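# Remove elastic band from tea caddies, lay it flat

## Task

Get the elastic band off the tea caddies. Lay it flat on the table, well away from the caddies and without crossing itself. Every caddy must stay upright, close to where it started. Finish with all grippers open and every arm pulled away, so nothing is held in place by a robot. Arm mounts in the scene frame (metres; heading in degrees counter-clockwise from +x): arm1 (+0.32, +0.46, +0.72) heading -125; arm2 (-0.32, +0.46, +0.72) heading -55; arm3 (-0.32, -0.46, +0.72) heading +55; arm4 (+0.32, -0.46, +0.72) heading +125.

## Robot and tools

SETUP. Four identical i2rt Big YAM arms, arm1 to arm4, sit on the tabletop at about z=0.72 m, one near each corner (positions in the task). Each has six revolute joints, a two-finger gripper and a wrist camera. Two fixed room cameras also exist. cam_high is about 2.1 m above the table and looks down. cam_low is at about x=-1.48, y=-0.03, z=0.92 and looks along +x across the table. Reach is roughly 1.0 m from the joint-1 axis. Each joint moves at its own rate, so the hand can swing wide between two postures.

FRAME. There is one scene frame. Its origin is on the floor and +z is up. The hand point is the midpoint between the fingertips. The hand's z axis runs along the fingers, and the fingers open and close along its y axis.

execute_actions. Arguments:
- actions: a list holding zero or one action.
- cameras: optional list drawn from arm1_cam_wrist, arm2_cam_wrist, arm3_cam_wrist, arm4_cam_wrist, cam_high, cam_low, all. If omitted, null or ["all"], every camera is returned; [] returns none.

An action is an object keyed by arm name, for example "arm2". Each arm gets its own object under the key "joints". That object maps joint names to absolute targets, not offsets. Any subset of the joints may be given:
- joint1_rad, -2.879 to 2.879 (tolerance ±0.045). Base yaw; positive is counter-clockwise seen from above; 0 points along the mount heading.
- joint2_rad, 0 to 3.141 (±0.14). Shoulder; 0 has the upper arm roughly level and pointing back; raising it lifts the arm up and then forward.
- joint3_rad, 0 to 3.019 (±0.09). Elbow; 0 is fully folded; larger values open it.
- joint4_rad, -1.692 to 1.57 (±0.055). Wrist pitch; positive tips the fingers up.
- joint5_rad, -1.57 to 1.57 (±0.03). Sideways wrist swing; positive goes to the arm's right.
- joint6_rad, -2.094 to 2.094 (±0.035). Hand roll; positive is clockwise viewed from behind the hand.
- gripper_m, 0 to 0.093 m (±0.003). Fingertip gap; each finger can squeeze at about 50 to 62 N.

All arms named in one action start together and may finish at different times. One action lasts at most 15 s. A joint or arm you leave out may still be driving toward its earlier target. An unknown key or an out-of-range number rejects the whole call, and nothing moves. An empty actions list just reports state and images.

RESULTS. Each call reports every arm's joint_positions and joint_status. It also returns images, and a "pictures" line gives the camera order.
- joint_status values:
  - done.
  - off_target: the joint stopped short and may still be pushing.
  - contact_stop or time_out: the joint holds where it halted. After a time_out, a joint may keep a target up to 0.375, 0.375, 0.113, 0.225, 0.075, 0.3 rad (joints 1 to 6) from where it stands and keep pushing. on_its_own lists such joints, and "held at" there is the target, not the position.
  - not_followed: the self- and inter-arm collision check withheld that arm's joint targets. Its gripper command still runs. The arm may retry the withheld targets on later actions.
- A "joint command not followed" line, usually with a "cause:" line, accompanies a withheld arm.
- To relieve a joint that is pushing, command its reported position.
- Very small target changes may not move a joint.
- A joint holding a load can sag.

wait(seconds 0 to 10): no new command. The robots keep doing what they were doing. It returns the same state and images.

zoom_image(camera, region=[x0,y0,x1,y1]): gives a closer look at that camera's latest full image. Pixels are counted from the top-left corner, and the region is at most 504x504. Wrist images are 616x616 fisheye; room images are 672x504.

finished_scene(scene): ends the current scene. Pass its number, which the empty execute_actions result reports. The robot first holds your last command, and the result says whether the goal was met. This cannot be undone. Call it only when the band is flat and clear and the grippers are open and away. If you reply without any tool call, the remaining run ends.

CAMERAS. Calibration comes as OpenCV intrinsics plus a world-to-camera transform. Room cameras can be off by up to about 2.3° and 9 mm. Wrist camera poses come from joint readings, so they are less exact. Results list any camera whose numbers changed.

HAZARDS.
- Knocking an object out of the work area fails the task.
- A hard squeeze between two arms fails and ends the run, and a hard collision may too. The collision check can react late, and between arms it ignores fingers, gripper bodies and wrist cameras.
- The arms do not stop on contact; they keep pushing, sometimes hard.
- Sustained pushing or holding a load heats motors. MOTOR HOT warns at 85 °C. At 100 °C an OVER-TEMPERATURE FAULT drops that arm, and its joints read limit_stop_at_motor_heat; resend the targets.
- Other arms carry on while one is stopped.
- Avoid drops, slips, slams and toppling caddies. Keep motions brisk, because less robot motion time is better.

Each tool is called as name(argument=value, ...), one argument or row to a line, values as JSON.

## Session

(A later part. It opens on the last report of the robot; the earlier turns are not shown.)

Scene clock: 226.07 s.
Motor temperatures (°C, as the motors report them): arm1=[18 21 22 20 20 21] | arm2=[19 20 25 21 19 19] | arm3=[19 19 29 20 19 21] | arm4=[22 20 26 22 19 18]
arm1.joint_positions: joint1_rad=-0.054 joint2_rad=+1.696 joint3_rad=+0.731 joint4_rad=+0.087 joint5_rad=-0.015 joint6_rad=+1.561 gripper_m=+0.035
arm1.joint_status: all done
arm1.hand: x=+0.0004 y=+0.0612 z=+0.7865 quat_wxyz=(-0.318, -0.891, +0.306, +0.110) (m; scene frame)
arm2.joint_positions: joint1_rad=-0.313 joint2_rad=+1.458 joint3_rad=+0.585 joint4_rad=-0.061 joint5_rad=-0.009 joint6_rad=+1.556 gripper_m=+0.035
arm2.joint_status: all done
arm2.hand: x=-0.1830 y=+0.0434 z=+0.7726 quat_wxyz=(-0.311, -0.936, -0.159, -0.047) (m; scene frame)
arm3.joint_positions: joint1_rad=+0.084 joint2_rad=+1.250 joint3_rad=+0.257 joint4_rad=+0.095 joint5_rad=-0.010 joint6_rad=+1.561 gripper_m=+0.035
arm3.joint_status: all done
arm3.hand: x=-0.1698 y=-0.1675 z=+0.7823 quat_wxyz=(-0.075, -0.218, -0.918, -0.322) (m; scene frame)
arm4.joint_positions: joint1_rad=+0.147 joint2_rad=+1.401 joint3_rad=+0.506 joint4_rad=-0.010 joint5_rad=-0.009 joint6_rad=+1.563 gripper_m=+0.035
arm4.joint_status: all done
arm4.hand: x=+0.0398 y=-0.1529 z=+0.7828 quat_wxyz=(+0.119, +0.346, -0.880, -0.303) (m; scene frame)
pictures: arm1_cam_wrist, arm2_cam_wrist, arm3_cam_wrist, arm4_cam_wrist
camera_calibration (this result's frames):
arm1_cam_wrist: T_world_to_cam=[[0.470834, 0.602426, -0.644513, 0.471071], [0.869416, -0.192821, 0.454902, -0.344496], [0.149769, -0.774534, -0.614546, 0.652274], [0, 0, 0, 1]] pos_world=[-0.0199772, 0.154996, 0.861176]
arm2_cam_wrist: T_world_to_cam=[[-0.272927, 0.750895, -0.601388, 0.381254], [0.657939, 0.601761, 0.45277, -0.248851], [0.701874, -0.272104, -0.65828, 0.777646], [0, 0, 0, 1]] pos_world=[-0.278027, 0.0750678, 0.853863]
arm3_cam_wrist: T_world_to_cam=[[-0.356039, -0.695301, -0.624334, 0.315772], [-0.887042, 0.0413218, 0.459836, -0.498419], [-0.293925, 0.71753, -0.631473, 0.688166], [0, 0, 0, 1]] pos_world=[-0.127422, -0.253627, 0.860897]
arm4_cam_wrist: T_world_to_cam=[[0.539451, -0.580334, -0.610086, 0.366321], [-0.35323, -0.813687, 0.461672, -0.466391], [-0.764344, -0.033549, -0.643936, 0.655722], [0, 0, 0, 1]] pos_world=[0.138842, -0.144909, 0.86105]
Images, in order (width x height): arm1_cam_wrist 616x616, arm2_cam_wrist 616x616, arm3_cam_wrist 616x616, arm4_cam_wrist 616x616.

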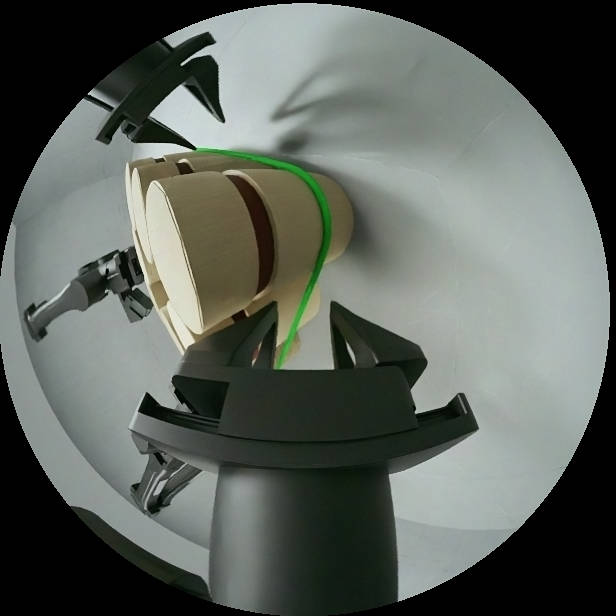

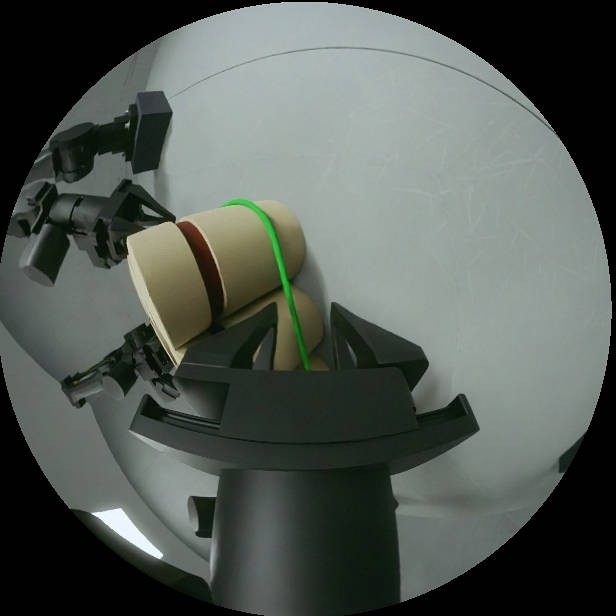

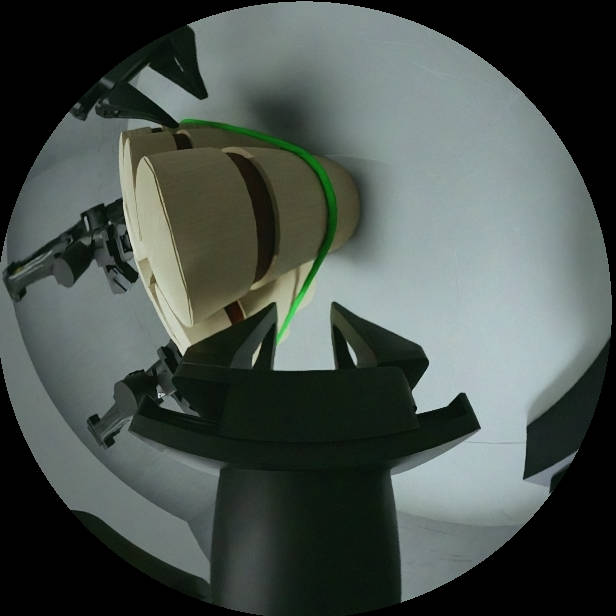

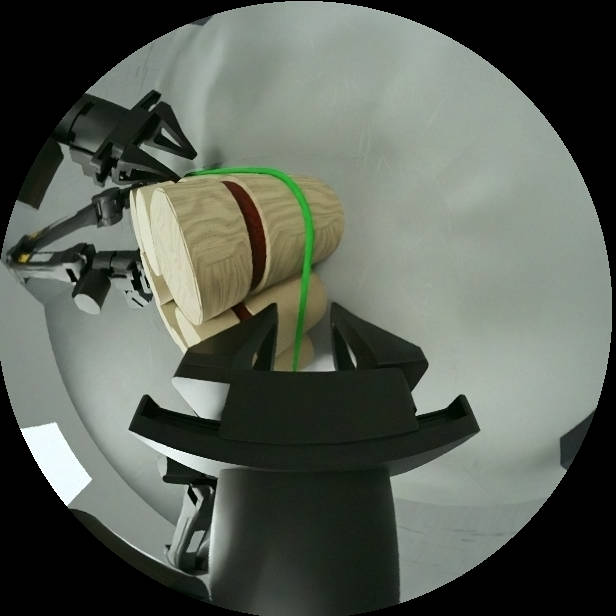

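execute_actions(
  actions=[
    {"arm1":{"joints":{"joint1_rad":-0.062,"joint2_rad":1.828,"joint3_rad":0.808,"joint4_rad":0.163}},"arm2":{"joints":{"joint2_rad":1.553,"joint3_rad":0.685,"joint4_rad":-0.003}},"arm3":{"joints":{"joint1_rad":0.062,"joint2_rad":1.467,"joint3_rad":0.335,"joint4_rad":0.275}},"arm4":{"joints":{"joint1_rad":0.132,"joint2_rad":1.543,"joint3_rad":0.582,"joint4_rad":0.107}}},
  ],
)

Scene clock: 239.07 s.
Motor temperatures (°C, as the motors report them): arm1=[18 21 22 20 20 21] | arm2=[19 21 27 22 19 19] | arm3=[19 19 29 20 19 21] | arm4=[22 20 26 22 19 18]
arm1.joint_positions: joint1_rad=-0.057 joint2_rad=+1.818 joint3_rad=+0.781 joint4_rad=+0.150 joint5_rad=-0.013 joint6_rad=+1.561 gripper_m=+0.035
arm1.joint_status: all done
arm1.hand: x=-0.0131 y=+0.0480 z=+0.7536 quat_wxyz=(-0.313, -0.891, +0.309, +0.110) (m; scene frame)
arm2.joint_positions: joint1_rad=-0.314 joint2_rad=+1.550 joint3_rad=+0.643 joint4_rad=-0.020 joint5_rad=-0.005 joint6_rad=+1.556 gripper_m=+0.035
arm2.joint_status: all done
arm2.hand: x=-0.1763 y=+0.0182 z=+0.7611 quat_wxyz=(-0.314, -0.935, -0.157, -0.045) (m; scene frame)
arm3.joint_positions: joint1_rad=+0.079 joint2_rad=+1.455 joint3_rad=+0.300 joint4_rad=+0.252 joint5_rad=-0.013 joint6_rad=+1.561 gripper_m=+0.035
arm3.joint_status: all done
arm3.hand: x=-0.1581 y=-0.1474 z=+0.7551 quat_wxyz=(-0.073, -0.220, -0.919, -0.320) (m; scene frame)
arm4.joint_positions: joint1_rad=+0.136 joint2_rad=+1.547 joint3_rad=+0.546 joint4_rad=+0.087 joint5_rad=-0.007 joint6_rad=+1.563 gripper_m=+0.035
arm4.joint_status: all done
arm4.hand: x=+0.0294 y=-0.1340 z=+0.7530 quat_wxyz=(+0.115, +0.341, -0.884, -0.299) (m; scene frame)
pictures: arm1_cam_wrist, arm2_cam_wrist, arm3_cam_wrist, arm4_cam_wrist, cam_high, cam_low
camera_calibration (this result's frames):
arm1_cam_wrist: T_world_to_cam=[[0.476363, 0.604925, -0.638078, 0.45928], [0.866556, -0.200145, 0.45719, -0.32184], [0.148858, -0.770719, -0.619543, 0.62748], [0, 0, 0, 1]] pos_world=[-0.0332964, 0.141366, 0.828949]
arm2_cam_wrist: T_world_to_cam=[[-0.270062, 0.748288, -0.605915, 0.399123], [0.660608, 0.601818, 0.448789, -0.229431], [0.700474, -0.279071, -0.656853, 0.757339], [0, 0, 0, 1]] pos_world=[-0.271144, 0.0507689, 0.842261]
arm3_cam_wrist: T_world_to_cam=[[-0.361025, -0.696463, -0.620161, 0.312855], [-0.884676, 0.0454337, 0.463988, -0.478543], [-0.294974, 0.716153, -0.632547, 0.660464], [0, 0, 0, 1]] pos_world=[-0.115587, -0.233359, 0.833833]
arm4_cam_wrist: T_world_to_cam=[[0.536941, -0.590814, -0.60219, 0.357502], [-0.366595, -0.806305, 0.464199, -0.441402], [-0.759804, -0.0284877, -0.649528, 0.633922], [0, 0, 0, 1]] pos_world=[0.127883, -0.126628, 0.831933]
Images, in order (width x height): arm1_cam_wrist 616x616, arm2_cam_wrist 616x616, arm3_cam_wrist 616x616, arm4_cam_wrist 616x616, cam_high 672x504, cam_low 672x504.

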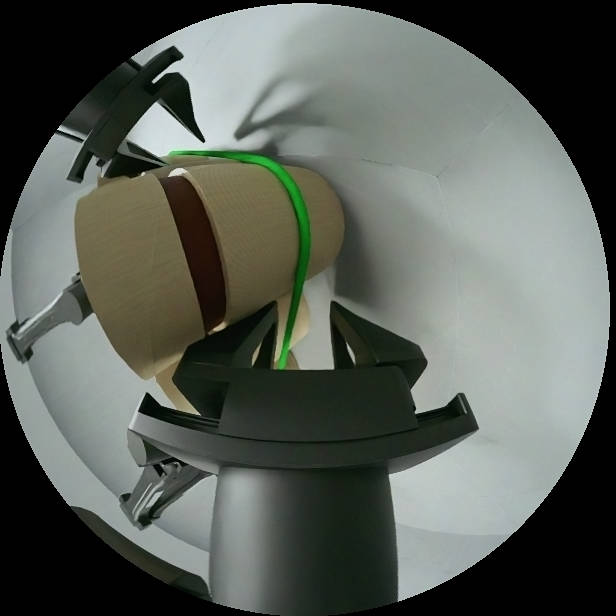

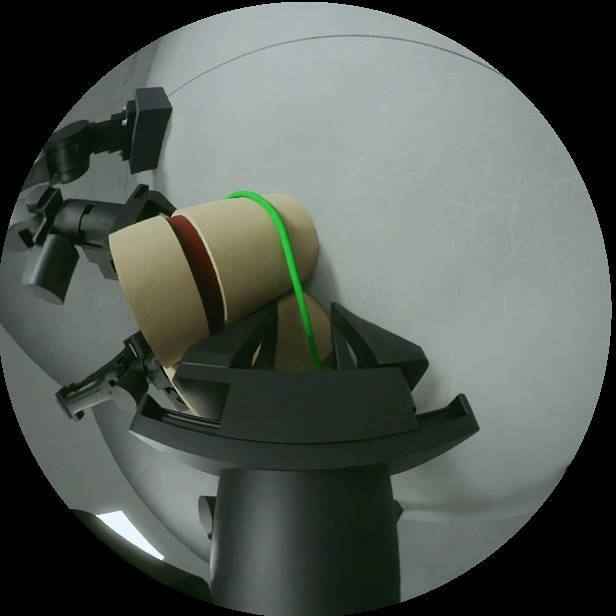

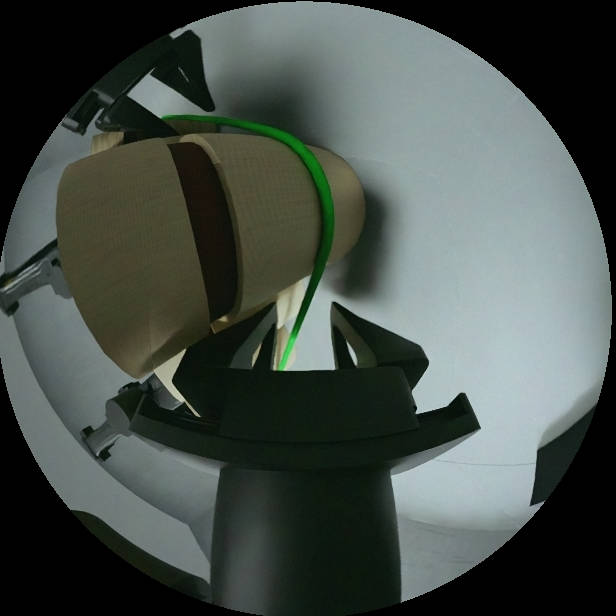

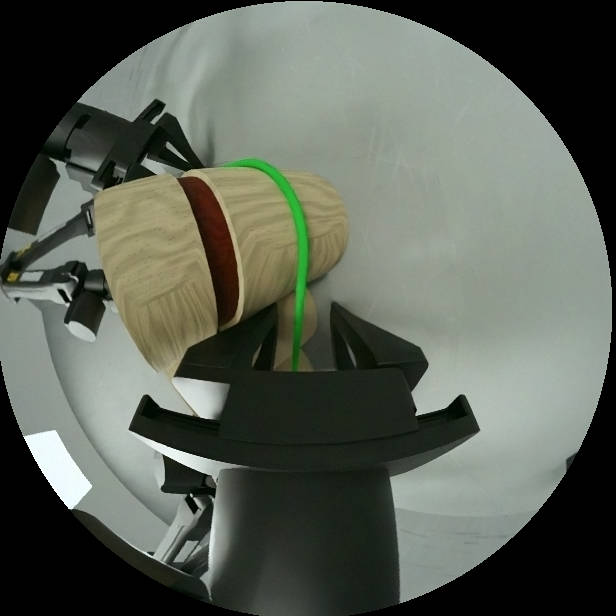

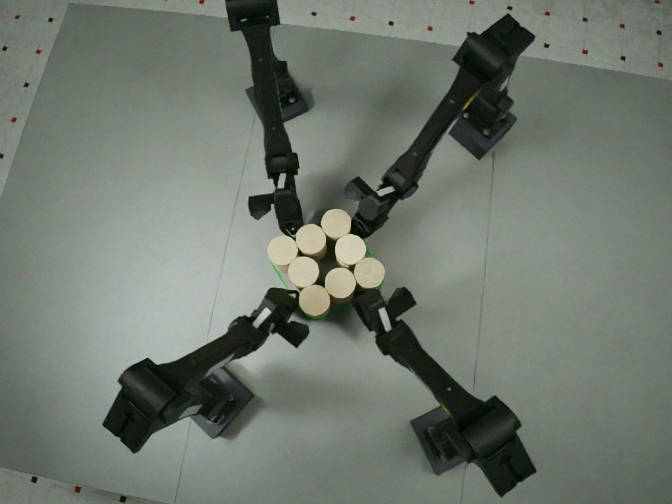

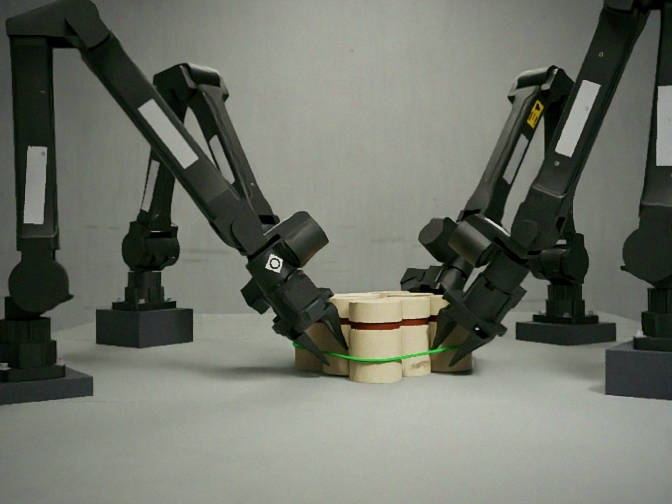

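execute_actions(
  actions=[
    {"arm1":{"joints":{"gripper_m":0}},"arm2":{"joints":{"gripper_m":0}},"arm3":{"joints":{"gripper_m":0}},"arm4":{"joints":{"gripper_m":0}}},
  ],
)

Scene clock: 243.70 s.
Motor temperatures (°C, as the motors report them): arm1=[18 22 22 20 20 21] | arm2=[19 21 27 22 19 19] | arm3=[19 19 28 20 19 21] | arm4=[22 20 26 22 19 18]
arm1.joint_positions: joint1_rad=-0.057 joint2_rad=+1.818 joint3_rad=+0.784 joint4_rad=+0.153 joint5_rad=-0.013 joint6_rad=+1.561 gripper_m=+0.003
arm1.joint_status: gripper_m off_target (ended at +0.003, target +0.000)
arm1.hand: x=-0.0143 y=+0.0464 z=+0.7550 quat_wxyz=(-0.316, -0.891, +0.308, +0.110) (m; scene frame)
arm2.joint_positions: joint1_rad=-0.314 joint2_rad=+1.550 joint3_rad=+0.643 joint4_rad=-0.020 joint5_rad=-0.005 joint6_rad=+1.556 gripper_m=+0.002
arm2.joint_status: all done
arm2.hand: x=-0.1763 y=+0.0182 z=+0.7611 quat_wxyz=(-0.314, -0.935, -0.157, -0.045) (m; scene frame)
arm3.joint_positions: joint1_rad=+0.075 joint2_rad=+1.455 joint3_rad=+0.307 joint4_rad=+0.256 joint5_rad=-0.012 joint6_rad=+1.562 gripper_m=+0.003
arm3.joint_status: all done
arm3.hand: x=-0.1544 y=-0.1441 z=+0.7579 quat_wxyz=(-0.076, -0.222, -0.916, -0.324) (m; scene frame)
arm4.joint_positions: joint1_rad=+0.136 joint2_rad=+1.547 joint3_rad=+0.546 joint4_rad=+0.088 joint5_rad=-0.007 joint6_rad=+1.563 gripper_m=+0.003
arm4.joint_status: gripper_m off_target (ended at +0.003, target +0.000)
arm4.hand: x=+0.0292 y=-0.1337 z=+0.7532 quat_wxyz=(+0.116, +0.341, -0.883, -0.300) (m; scene frame)
pictures: arm1_cam_wrist, arm2_cam_wrist, arm3_cam_wrist, arm4_cam_wrist, cam_high, cam_low
camera_calibration (this result's frames):
arm1_cam_wrist: T_world_to_cam=[[0.474185, 0.60229, -0.642181, 0.464931], [0.8681, -0.198224, 0.455092, -0.320182], [0.146802, -0.773275, -0.616843, 0.625376], [0, 0, 0, 1]] pos_world=[-0.0343197, 0.140097, 0.830041]
arm2_cam_wrist: T_world_to_cam=[[-0.270062, 0.748288, -0.605915, 0.399123], [0.660608, 0.601818, 0.448789, -0.229431], [0.700474, -0.279071, -0.656853, 0.757339], [0, 0, 0, 1]] pos_world=[-0.271144, 0.0507689, 0.842261]
arm3_cam_wrist: T_world_to_cam=[[-0.361398, -0.68849, -0.628787, 0.325882], [-0.887082, 0.0461741, 0.459296, -0.473415], [-0.287187, 0.723775, -0.627434, 0.659402], [0, 0, 0, 1]] pos_world=[-0.112813, -0.231032, 0.836079]
arm4_cam_wrist: T_world_to_cam=[[0.536331, -0.590126, -0.603407, 0.358904], [-0.366124, -0.806834, 0.463651, -0.441072], [-0.760462, -0.027748, -0.648789, 0.633488], [0, 0, 0, 1]] pos_world=[0.127765, -0.126496, 0.832069]
Images, in order (width x height): arm1_cam_wrist 616x616, arm2_cam_wrist 616x616, arm3_cam_wrist 616x616, arm4_cam_wrist 616x616, cam_high 672x504, cam_low 672x504.

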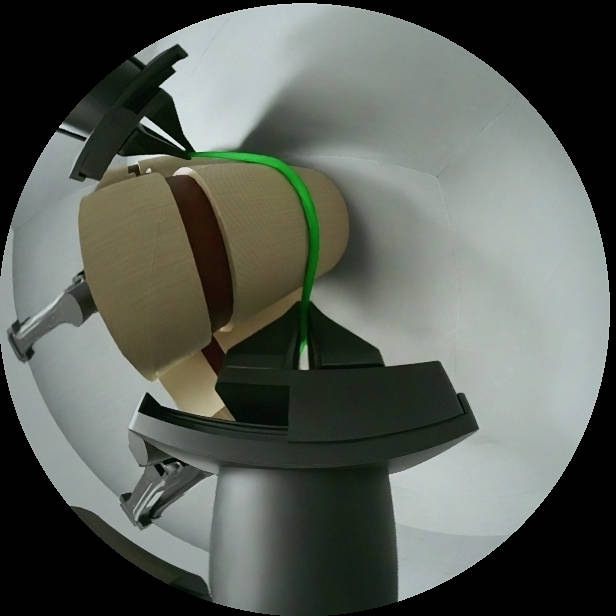

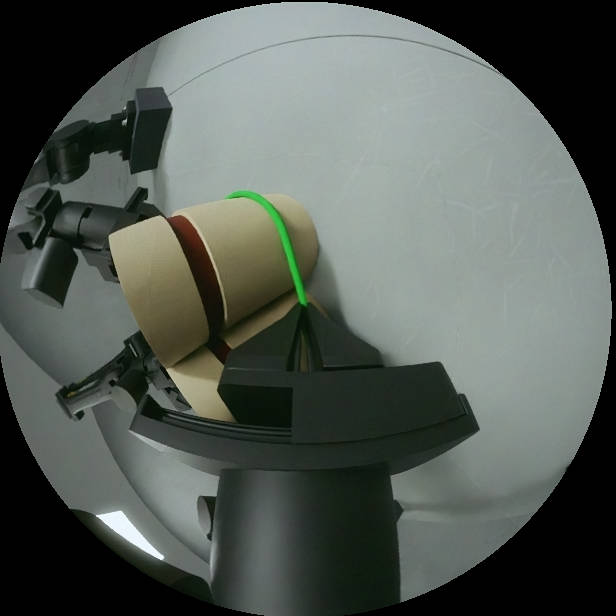

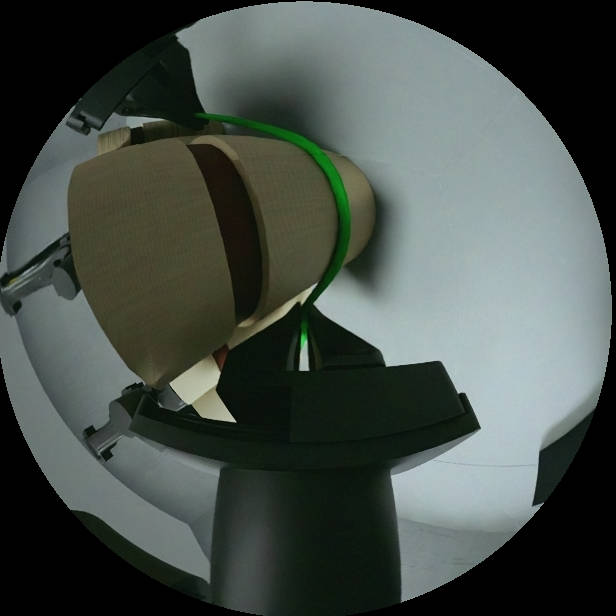

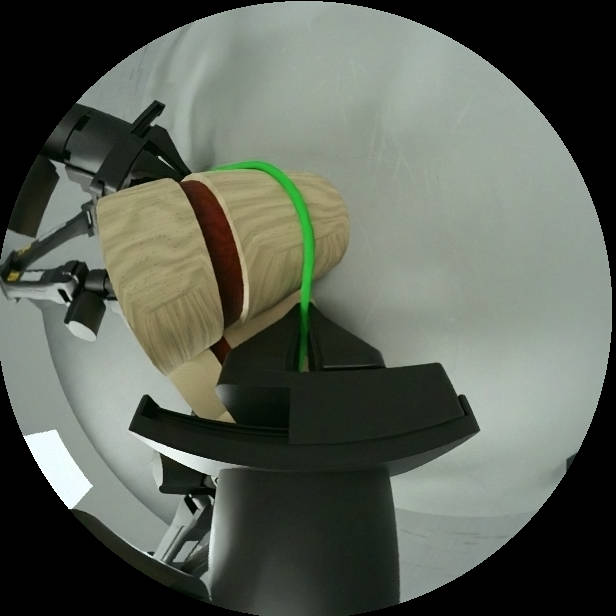

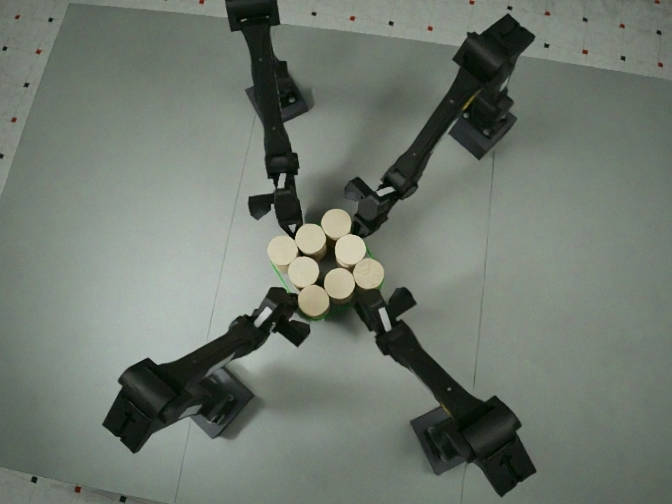

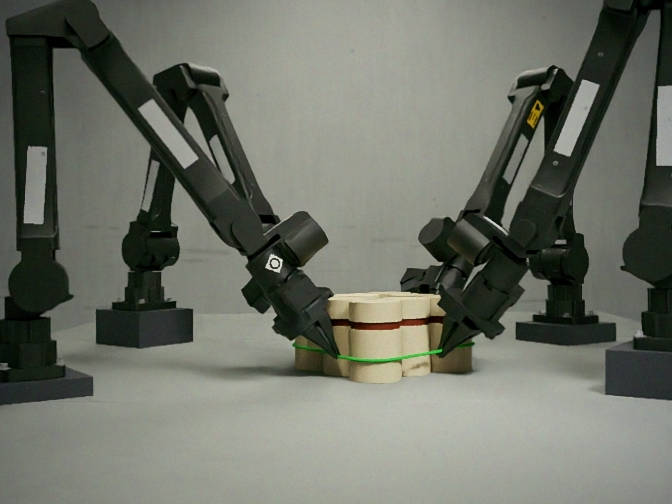

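execute_actions(
  actions=[
    {"arm1":{"joints":{"joint2_rad":1.735,"joint3_rad":0.70}},"arm2":{"joints":{"joint2_rad":1.465,"joint3_rad":0.563,"joint4_rad":0.01}},"arm3":{"joints":{"joint2_rad":1.29,"joint3_rad":0.215,"joint4_rad":0.2}},"arm4":{"joints":{"joint2_rad":1.46,"joint3_rad":0.485}}},
  ],
  cameras=[],
)

execute_actions(
  actions=[
    {"arm1":{"joints":{"joint1_rad":-0.12,"joint2_rad":1.665,"joint3_rad":0.613,"joint4_rad":0.17}},"arm2":{"joints":{"joint1_rad":-0.41}},"arm3":{"joints":{"joint1_rad":-0.02,"joint2_rad":1.13,"joint3_rad":0.125,"joint4_rad":0.134}},"arm4":{"joints":{"joint1_rad":0.05,"joint2_rad":1.385,"joint3_rad":0.425,"joint4_rad":0.085}}},
  ],
  cameras=["cam_high","cam_low"],
)

Scene clock: 286.47 s.
Motor temperatures (°C, as the motors report them): arm1=[18 22 23 20 20 21] | arm2=[19 21 28 22 19 19] | arm3=[19 19 27 20 19 21] | arm4=[22 20 26 22 19 18]
arm1.joint_positions: joint1_rad=-0.057 joint2_rad=+1.733 joint3_rad=+0.709 joint4_rad=+0.158 joint5_rad=-0.014 joint6_rad=+1.562 gripper_m=+0.003
arm1.joint_status: all done
arm1.hand: x=+0.0008 y=+0.0648 z=+0.7719 quat_wxyz=(-0.323, -0.888, +0.308, +0.113) (m; scene frame)
arm2.joint_positions: joint1_rad=-0.314 joint2_rad=+1.468 joint3_rad=+0.578 joint4_rad=+0.000 joint5_rad=-0.008 joint6_rad=+1.556 gripper_m=+0.002
arm2.joint_status: all done
arm2.hand: x=-0.1815 y=+0.0361 z=+0.7746 quat_wxyz=(-0.332, -0.929, -0.157, -0.049) (m; scene frame)
arm3.joint_positions: joint1_rad=+0.075 joint2_rad=+1.291 joint3_rad=+0.222 joint4_rad=+0.219 joint5_rad=-0.012 joint6_rad=+1.563 gripper_m=+0.003
arm3.joint_status: all done
arm3.hand: x=-0.1677 y=-0.1691 z=+0.7767 quat_wxyz=(-0.081, -0.220, -0.909, -0.343) (m; scene frame)
arm4.joint_positions: joint1_rad=+0.136 joint2_rad=+1.461 joint3_rad=+0.490 joint4_rad=+0.093 joint5_rad=-0.007 joint6_rad=+1.563 gripper_m=+0.003
arm4.joint_status: all done
arm4.hand: x=+0.0401 y=-0.1461 z=+0.7686 quat_wxyz=(+0.121, +0.339, -0.878, -0.315) (m; scene frame)
pictures: none
No camera images: the call's "cameras" was empty. Leave "cameras" out to get every camera's image.

Scene clock: 287.37 s.
Motor temperatures (°C, as the motors report them): arm1=[18 22 22 20 20 21] | arm2=[19 21 28 22 19 19] | arm3=[19 19 27 20 19 21] | arm4=[22 20 26 22 19 18]
arm1.joint_positions: joint1_rad=-0.112 joint2_rad=+1.662 joint3_rad=+0.637 joint4_rad=+0.183 joint5_rad=-0.018 joint6_rad=+1.562 gripper_m=+0.003
arm1.joint_status: all done
arm1.hand: x=-0.0049 y=+0.0987 z=+0.7837 quat_wxyz=(-0.331, -0.876, +0.329, +0.124) (m; scene frame)
arm2.joint_positions: joint1_rad=-0.388 joint2_rad=+1.468 joint3_rad=+0.578 joint4_rad=+0.012 joint5_rad=-0.025 joint6_rad=+1.556 gripper_m=+0.002
arm2.joint_status: all done
arm2.hand: x=-0.2100 y=+0.0256 z=+0.7768 quat_wxyz=(-0.338, -0.932, -0.125, -0.046) (m; scene frame)
arm3.joint_positions: joint1_rad=-0.009 joint2_rad=+1.126 joint3_rad=+0.151 joint4_rad=+0.167 joint5_rad=-0.012 joint6_rad=+1.563 gripper_m=+0.003
arm3.joint_status: all done
arm3.hand: x=-0.1568 y=-0.2028 z=+0.7909 quat_wxyz=(-0.100, -0.256, -0.892, -0.359) (m; scene frame)
arm4.joint_positions: joint1_rad=+0.061 joint2_rad=+1.384 joint3_rad=+0.440 joint4_rad=+0.095 joint5_rad=-0.017 joint6_rad=+1.563 gripper_m=+0.003
arm4.joint_status: all done
arm4.hand: x=+0.0725 y=-0.1395 z=+0.7803 quat_wxyz=(+0.118, +0.306, -0.885, -0.331) (m; scene frame)
pictures: cam_high, cam_low
Images, in order (width x height): cam_high 672x504, cam_low 672x504.

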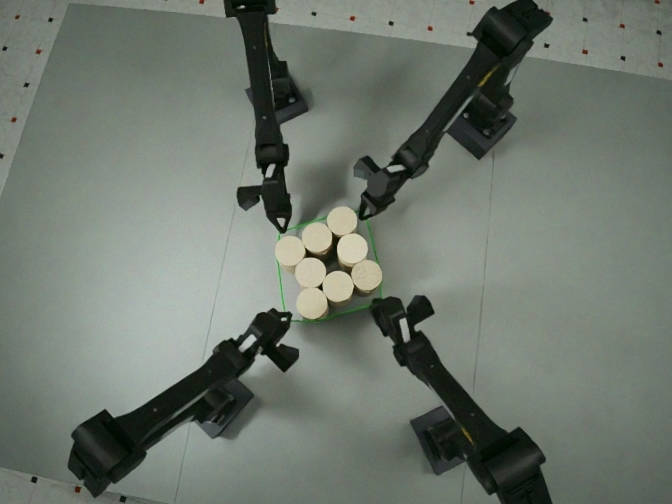

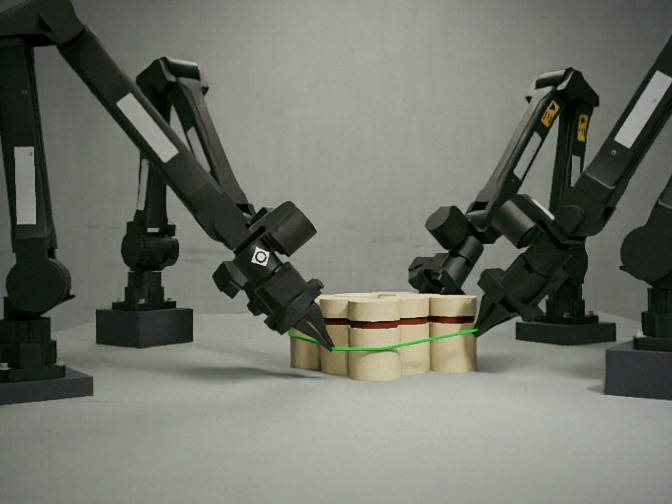

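execute_actions(
  actions=[
    {"arm1":{"joints":{"joint1_rad":-0.235,"joint3_rad":0.585}},"arm2":{"joints":{"joint1_rad":-0.56,"joint2_rad":1.42,"joint3_rad":0.50,"joint4_rad":0.0}},"arm3":{"joints":{"joint1_rad":-0.18,"joint3_rad":0.095,"joint4_rad":0.11}},"arm4":{"joints":{"joint1_rad":-0.10,"joint3_rad":0.40,"joint4_rad":0.07}}},
  ],
  cameras=["cam_high","cam_low"],
)

zoom_image(
  camera="cam_high",
  region=[240, 180, 420, 360],
)

Scene clock: 299.47 s.
Motor temperatures (°C, as the motors report them): arm1=[18 22 22 20 20 21] | arm2=[19 21 27 21 20 19] | arm3=[19 19 26 19 19 21] | arm4=[22 20 24 22 19 18]
arm1.joint_positions: joint1_rad=-0.201 joint2_rad=+1.658 joint3_rad=+0.626 joint4_rad=+0.200 joint5_rad=-0.037 joint6_rad=+1.562 gripper_m=+0.003
arm1.joint_status: all done
arm1.hand: x=-0.0321 y=+0.1280 z=+0.7850 quat_wxyz=(-0.333, -0.860, +0.364, +0.133) (m; scene frame)
arm2.joint_positions: joint1_rad=-0.498 joint2_rad=+1.416 joint3_rad=+0.541 joint4_rad=+0.022 joint5_rad=-0.056 joint6_rad=+1.556 gripper_m=+0.002
arm2.joint_status: joint1_rad time_out (moved -0.110 of -0.172); the others done
arm2.on_its_own: joint1_rad reads -0.498 and still pushes toward -0.560 since a time_out
arm2.hand: x=-0.2544 y=+0.0280 z=+0.7860 quat_wxyz=(-0.351, -0.932, -0.078, -0.042) (m; scene frame)
arm3.joint_positions: joint1_rad=-0.143 joint2_rad=+1.126 joint3_rad=+0.146 joint4_rad=+0.154 joint5_rad=-0.036 joint6_rad=+1.563 gripper_m=+0.003
arm3.joint_status: all done
arm3.hand: x=-0.1302 y=-0.2280 z=+0.7868 quat_wxyz=(-0.111, -0.312, -0.878, -0.347) (m; scene frame)
arm4.joint_positions: joint1_rad=-0.056 joint2_rad=+1.384 joint3_rad=+0.429 joint4_rad=+0.098 joint5_rad=-0.041 joint6_rad=+1.563 gripper_m=+0.003
arm4.joint_status: all done
arm4.hand: x=+0.1106 y=-0.1190 z=+0.7770 quat_wxyz=(+0.109, +0.258, -0.901, -0.331) (m; scene frame)
pictures: cam_high, cam_low
Images, in order (width x height): cam_high 672x504, cam_low 672x504.

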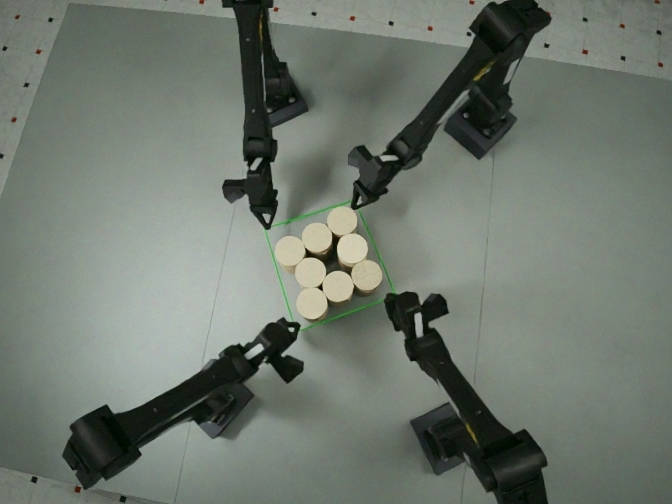

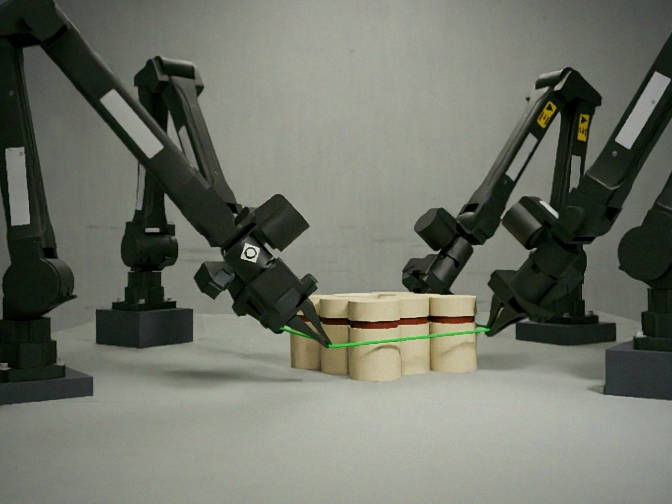

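Region (240, 180, 420, 360) of cam_high's 672x504 image, scaled by 2.800, with more detail than that image has.

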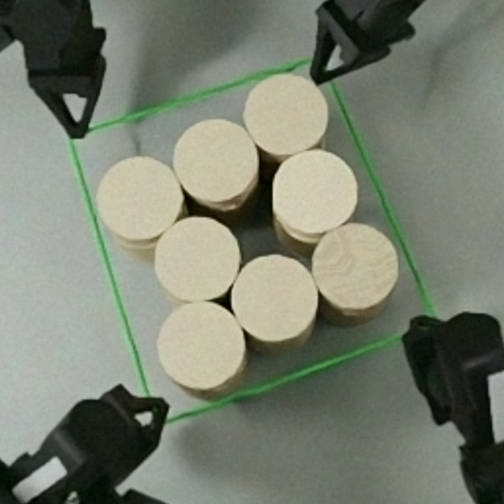

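execute_actions(
  actions=[
    {"arm1":{"joints":{"joint1_rad":-0.24,"joint2_rad":1.56,"joint3_rad":0.565,"joint4_rad":0.07}},"arm2":{"joints":{"joint1_rad":-0.54,"joint2_rad":1.37,"joint3_rad":0.56,"joint4_rad":-0.1}},"arm3":{"joints":{"joint1_rad":-0.23,"joint2_rad":0.96,"joint3_rad":0.14,"joint4_rad":-0.09}},"arm4":{"joints":{"joint2_rad":1.29,"joint3_rad":0.45,"joint4_rad":-0.06}}},
  ],
  cameras=["cam_high"],
)

zoom_image(
  camera="cam_high",
  region=[240, 180, 420, 360],
)

Scene clock: 313.90 s.
Motor temperatures (°C, as the motors report them): arm1=[18 22 21 20 21 21] | arm2=[19 21 25 21 24 19] | arm3=[19 19 25 19 21 21] | arm4=[22 20 24 22 20 18]
arm1.joint_positions: joint1_rad=-0.201 joint2_rad=+1.541 joint3_rad=+0.613 joint4_rad=+0.117 joint5_rad=-0.037 joint6_rad=+1.562 gripper_m=+0.003
arm1.joint_status: all done
arm1.hand: x=-0.0267 y=+0.1326 z=+0.8198 quat_wxyz=(-0.342, -0.856, +0.362, +0.137) (m; scene frame)
arm2.joint_positions: joint1_rad=-0.484 joint2_rad=+1.362 joint3_rad=+0.575 joint4_rad=-0.054 joint5_rad=-0.059 joint6_rad=+1.556 gripper_m=+0.002
arm2.joint_status: joint1_rad time_out (moved +0.014 of -0.042); the others done
arm2.on_its_own: joint1_rad reads -0.484 and still pushes toward -0.540 since a time_out
arm2.hand: x=-0.2468 y=+0.0232 z=+0.8104 quat_wxyz=(-0.356, -0.929, -0.085, -0.046) (m; scene frame)
arm3.joint_positions: joint1_rad=-0.184 joint2_rad=+0.952 joint3_rad=+0.178 joint4_rad=-0.031 joint5_rad=-0.042 joint6_rad=+1.563 gripper_m=+0.003
arm3.joint_status: joint1_rad time_out (moved -0.041 of -0.087); joint4_rad time_out (moved -0.185 of -0.244); the others done
arm3.on_its_own: joint1_rad reads -0.184 and still pushes toward -0.230 since a time_out; joint4_rad reads -0.031 and still pushes toward -0.090 since a time_out
arm3.hand: x=-0.1206 y=-0.2344 z=+0.8173 quat_wxyz=(-0.119, -0.327, -0.868, -0.355) (m; scene frame)
arm4.joint_positions: joint1_rad=-0.056 joint2_rad=+1.281 joint3_rad=+0.466 joint4_rad=-0.015 joint5_rad=-0.040 joint6_rad=+1.563 gripper_m=+0.003
arm4.joint_status: all done
arm4.hand: x=+0.1073 y=-0.1130 z=+0.8129 quat_wxyz=(+0.111, +0.257, -0.896, -0.344) (m; scene frame)
pictures: cam_high
Images, in order (width x height): cam_high 672x504.

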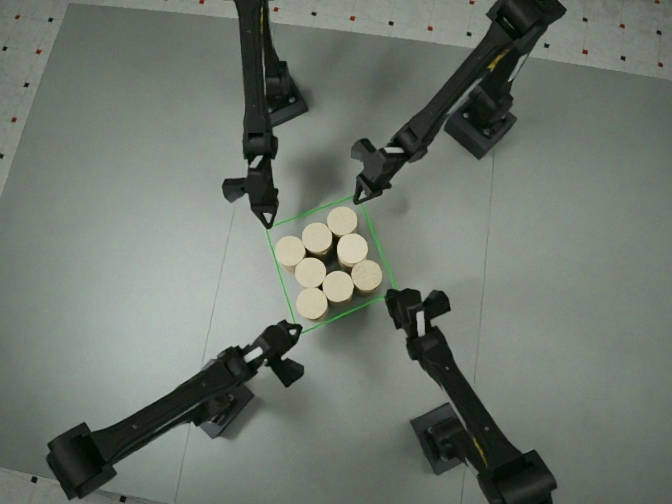

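Region (240, 180, 420, 360) of cam_high's 672x504 image, scaled by 2.800, with more detail than that image has.

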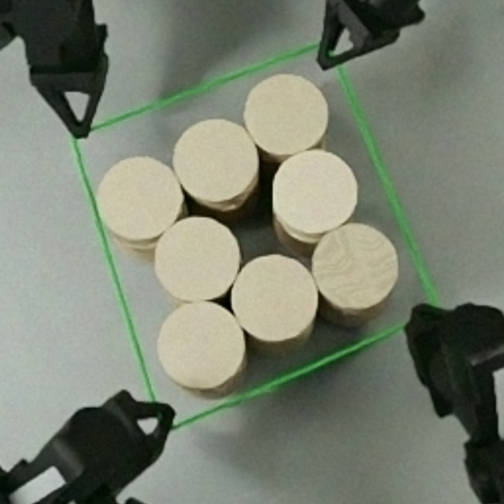

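execute_actions(
  actions=[
    {"arm1":{"joints":{"joint2_rad":1.43,"joint3_rad":0.605,"joint4_rad":-0.11}},"arm2":{"joints":{"joint2_rad":1.25,"joint3_rad":0.635,"joint4_rad":-0.32}},"arm3":{"joints":{"joint2_rad":0.76,"joint3_rad":0.22,"joint4_rad":-0.40}},"arm4":{"joints":{"joint2_rad":1.16,"joint3_rad":0.51,"joint4_rad":-0.29}}},
  ],
  cameras=[],
)

execute_actions(
  actions=[
    {"arm1":{"joints":{"joint2_rad":1.30,"joint3_rad":0.676,"joint4_rad":-0.31}},"arm2":{"joints":{"joint2_rad":1.17,"joint3_rad":0.73,"joint4_rad":-0.48}},"arm3":{"joints":{"joint2_rad":0.62,"joint3_rad":0.35,"joint4_rad":-0.66}},"arm4":{"joints":{"joint2_rad":1.05,"joint3_rad":0.61,"joint4_rad":-0.48}}},
  ],
  cameras=["cam_high","cam_low"],
)

Scene clock: 323.73 s.
Motor temperatures (°C, as the motors report them): arm1=[18 22 21 20 21 21] | arm2=[19 21 26 21 25 19] | arm3=[19 19 25 19 22 21] | arm4=[22 20 24 22 21 18]
arm1.joint_positions: joint1_rad=-0.201 joint2_rad=+1.410 joint3_rad=+0.645 joint4_rad=-0.059 joint5_rad=-0.039 joint6_rad=+1.562 gripper_m=+0.003
arm1.joint_status: all done
arm1.hand: x=-0.0220 y=+0.1360 z=+0.8628 quat_wxyz=(-0.336, -0.859, +0.363, +0.133) (m; scene frame)
arm2.joint_positions: joint1_rad=-0.484 joint2_rad=+1.236 joint3_rad=+0.640 joint4_rad=-0.270 joint5_rad=-0.059 joint6_rad=+1.556 gripper_m=+0.002
arm2.joint_status: all done
arm2.on_its_own: joint1_rad reads -0.484 and still pushes toward -0.540 since a time_out
arm2.hand: x=-0.2473 y=+0.0299 z=+0.8577 quat_wxyz=(-0.345, -0.934, -0.085, -0.046) (m; scene frame)
arm3.joint_positions: joint1_rad=-0.184 joint2_rad=+0.755 joint3_rad=+0.244 joint4_rad=-0.327 joint5_rad=-0.042 joint6_rad=+1.563 gripper_m=+0.003
arm3.joint_status: joint4_rad time_out (moved -0.295 of -0.369); the others done
arm3.on_its_own: joint1_rad reads -0.184 and still pushes toward -0.230 since a time_out; joint4_rad reads -0.327 and still pushes toward -0.400 since a time_out
arm3.hand: x=-0.1279 y=-0.2423 z=+0.8534 quat_wxyz=(-0.113, -0.330, -0.873, -0.341) (m; scene frame)
arm4.joint_positions: joint1_rad=-0.056 joint2_rad=+1.150 joint3_rad=+0.520 joint4_rad=-0.235 joint5_rad=-0.042 joint6_rad=+1.563 gripper_m=+0.003
arm4.joint_status: joint4_rad time_out (moved -0.220 of -0.275); the others done
arm4.on_its_own: joint4_rad reads -0.235 and still pushes toward -0.290 since a time_out
arm4.hand: x=+0.1116 y=-0.1212 z=+0.8510 quat_wxyz=(+0.108, +0.258, -0.902, -0.327) (m; scene frame)
pictures: none
No camera images: the call's "cameras" was empty. Leave "cameras" out to get every camera's image.

not run: a stop came earlier in this reply.

execute_actions(
  actions=[
    {"arm1":{"joints":{"joint2_rad":1.30,"joint3_rad":0.676,"joint4_rad":-0.28}},"arm2":{"joints":{"joint2_rad":1.17,"joint3_rad":0.73,"joint4_rad":-0.45}},"arm3":{"joints":{"joint2_rad":0.62,"joint3_rad":0.36,"joint4_rad":-0.61}},"arm4":{"joints":{"joint2_rad":1.05,"joint3_rad":0.62,"joint4_rad":-0.45}}},
  ],
  cameras=["cam_high","cam_low"],
)

Scene clock: 330.00 s.
Motor temperatures (°C, as the motors report them): arm1=[18 22 21 20 21 21] | arm2=[19 21 26 21 26 19] | arm3=[19 19 26 19 22 21] | arm4=[22 20 24 22 21 18]
arm1.joint_positions: joint1_rad=-0.201 joint2_rad=+1.286 joint3_rad=+0.708 joint4_rad=-0.228 joint5_rad=-0.039 joint6_rad=+1.562 gripper_m=+0.003
arm1.joint_status: all done
arm1.hand: x=-0.0219 y=+0.1355 z=+0.9195 quat_wxyz=(-0.344, -0.856, +0.362, +0.137) (m; scene frame)
arm2.joint_positions: joint1_rad=-0.484 joint2_rad=+1.161 joint3_rad=+0.731 joint4_rad=-0.406 joint5_rad=-0.059 joint6_rad=+1.556 gripper_m=+0.002
arm2.joint_status: all done
arm2.on_its_own: joint1_rad reads -0.484 and still pushes toward -0.540 since a time_out
arm2.hand: x=-0.2455 y=+0.0218 z=+0.9124 quat_wxyz=(-0.359, -0.928, -0.086, -0.047) (m; scene frame)
arm3.joint_positions: joint1_rad=-0.185 joint2_rad=+0.621 joint3_rad=+0.371 joint4_rad=-0.548 joint5_rad=-0.042 joint6_rad=+1.563 gripper_m=+0.003
arm3.joint_status: joint4_rad time_out (moved -0.221 of -0.283); the others done
arm3.on_its_own: joint1_rad reads -0.185 and still pushes toward -0.230 since a time_out; joint4_rad reads -0.548 and still pushes toward -0.610 since a time_out
arm3.hand: x=-0.1245 y=-0.2389 z=+0.9190 quat_wxyz=(-0.120, -0.327, -0.866, -0.358) (m; scene frame)
arm4.joint_positions: joint1_rad=-0.056 joint2_rad=+1.047 joint3_rad=+0.624 joint4_rad=-0.404 joint5_rad=-0.042 joint6_rad=+1.563 gripper_m=+0.003
arm4.joint_status: all done
arm4.hand: x=+0.1070 y=-0.1136 z=+0.9138 quat_wxyz=(+0.112, +0.257, -0.896, -0.344) (m; scene frame)
pictures: cam_high, cam_low
Images, in order (width x height): cam_high 672x504, cam_low 672x504.

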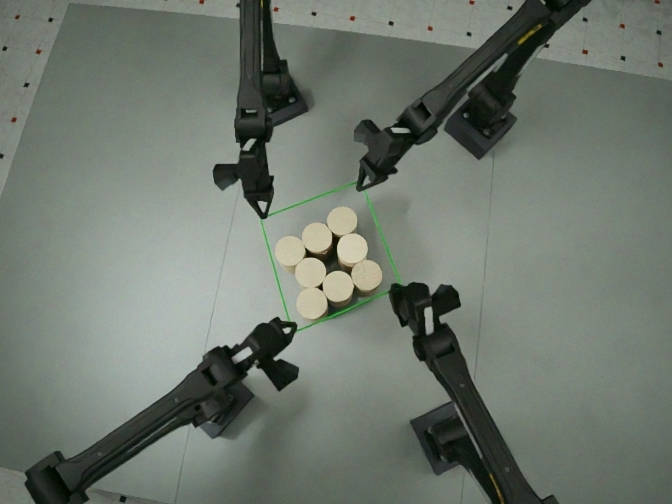

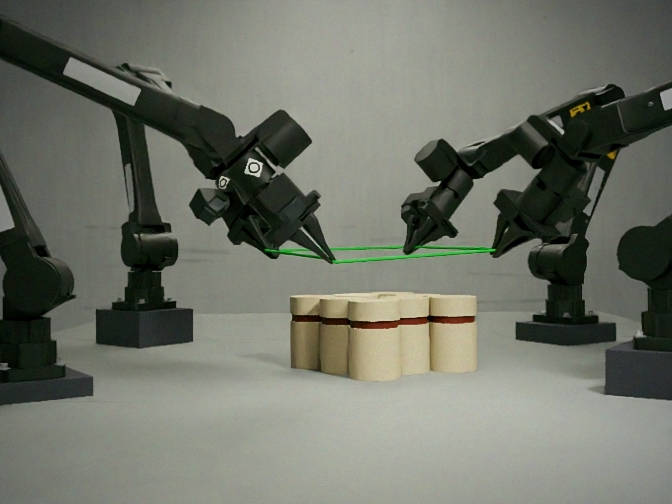

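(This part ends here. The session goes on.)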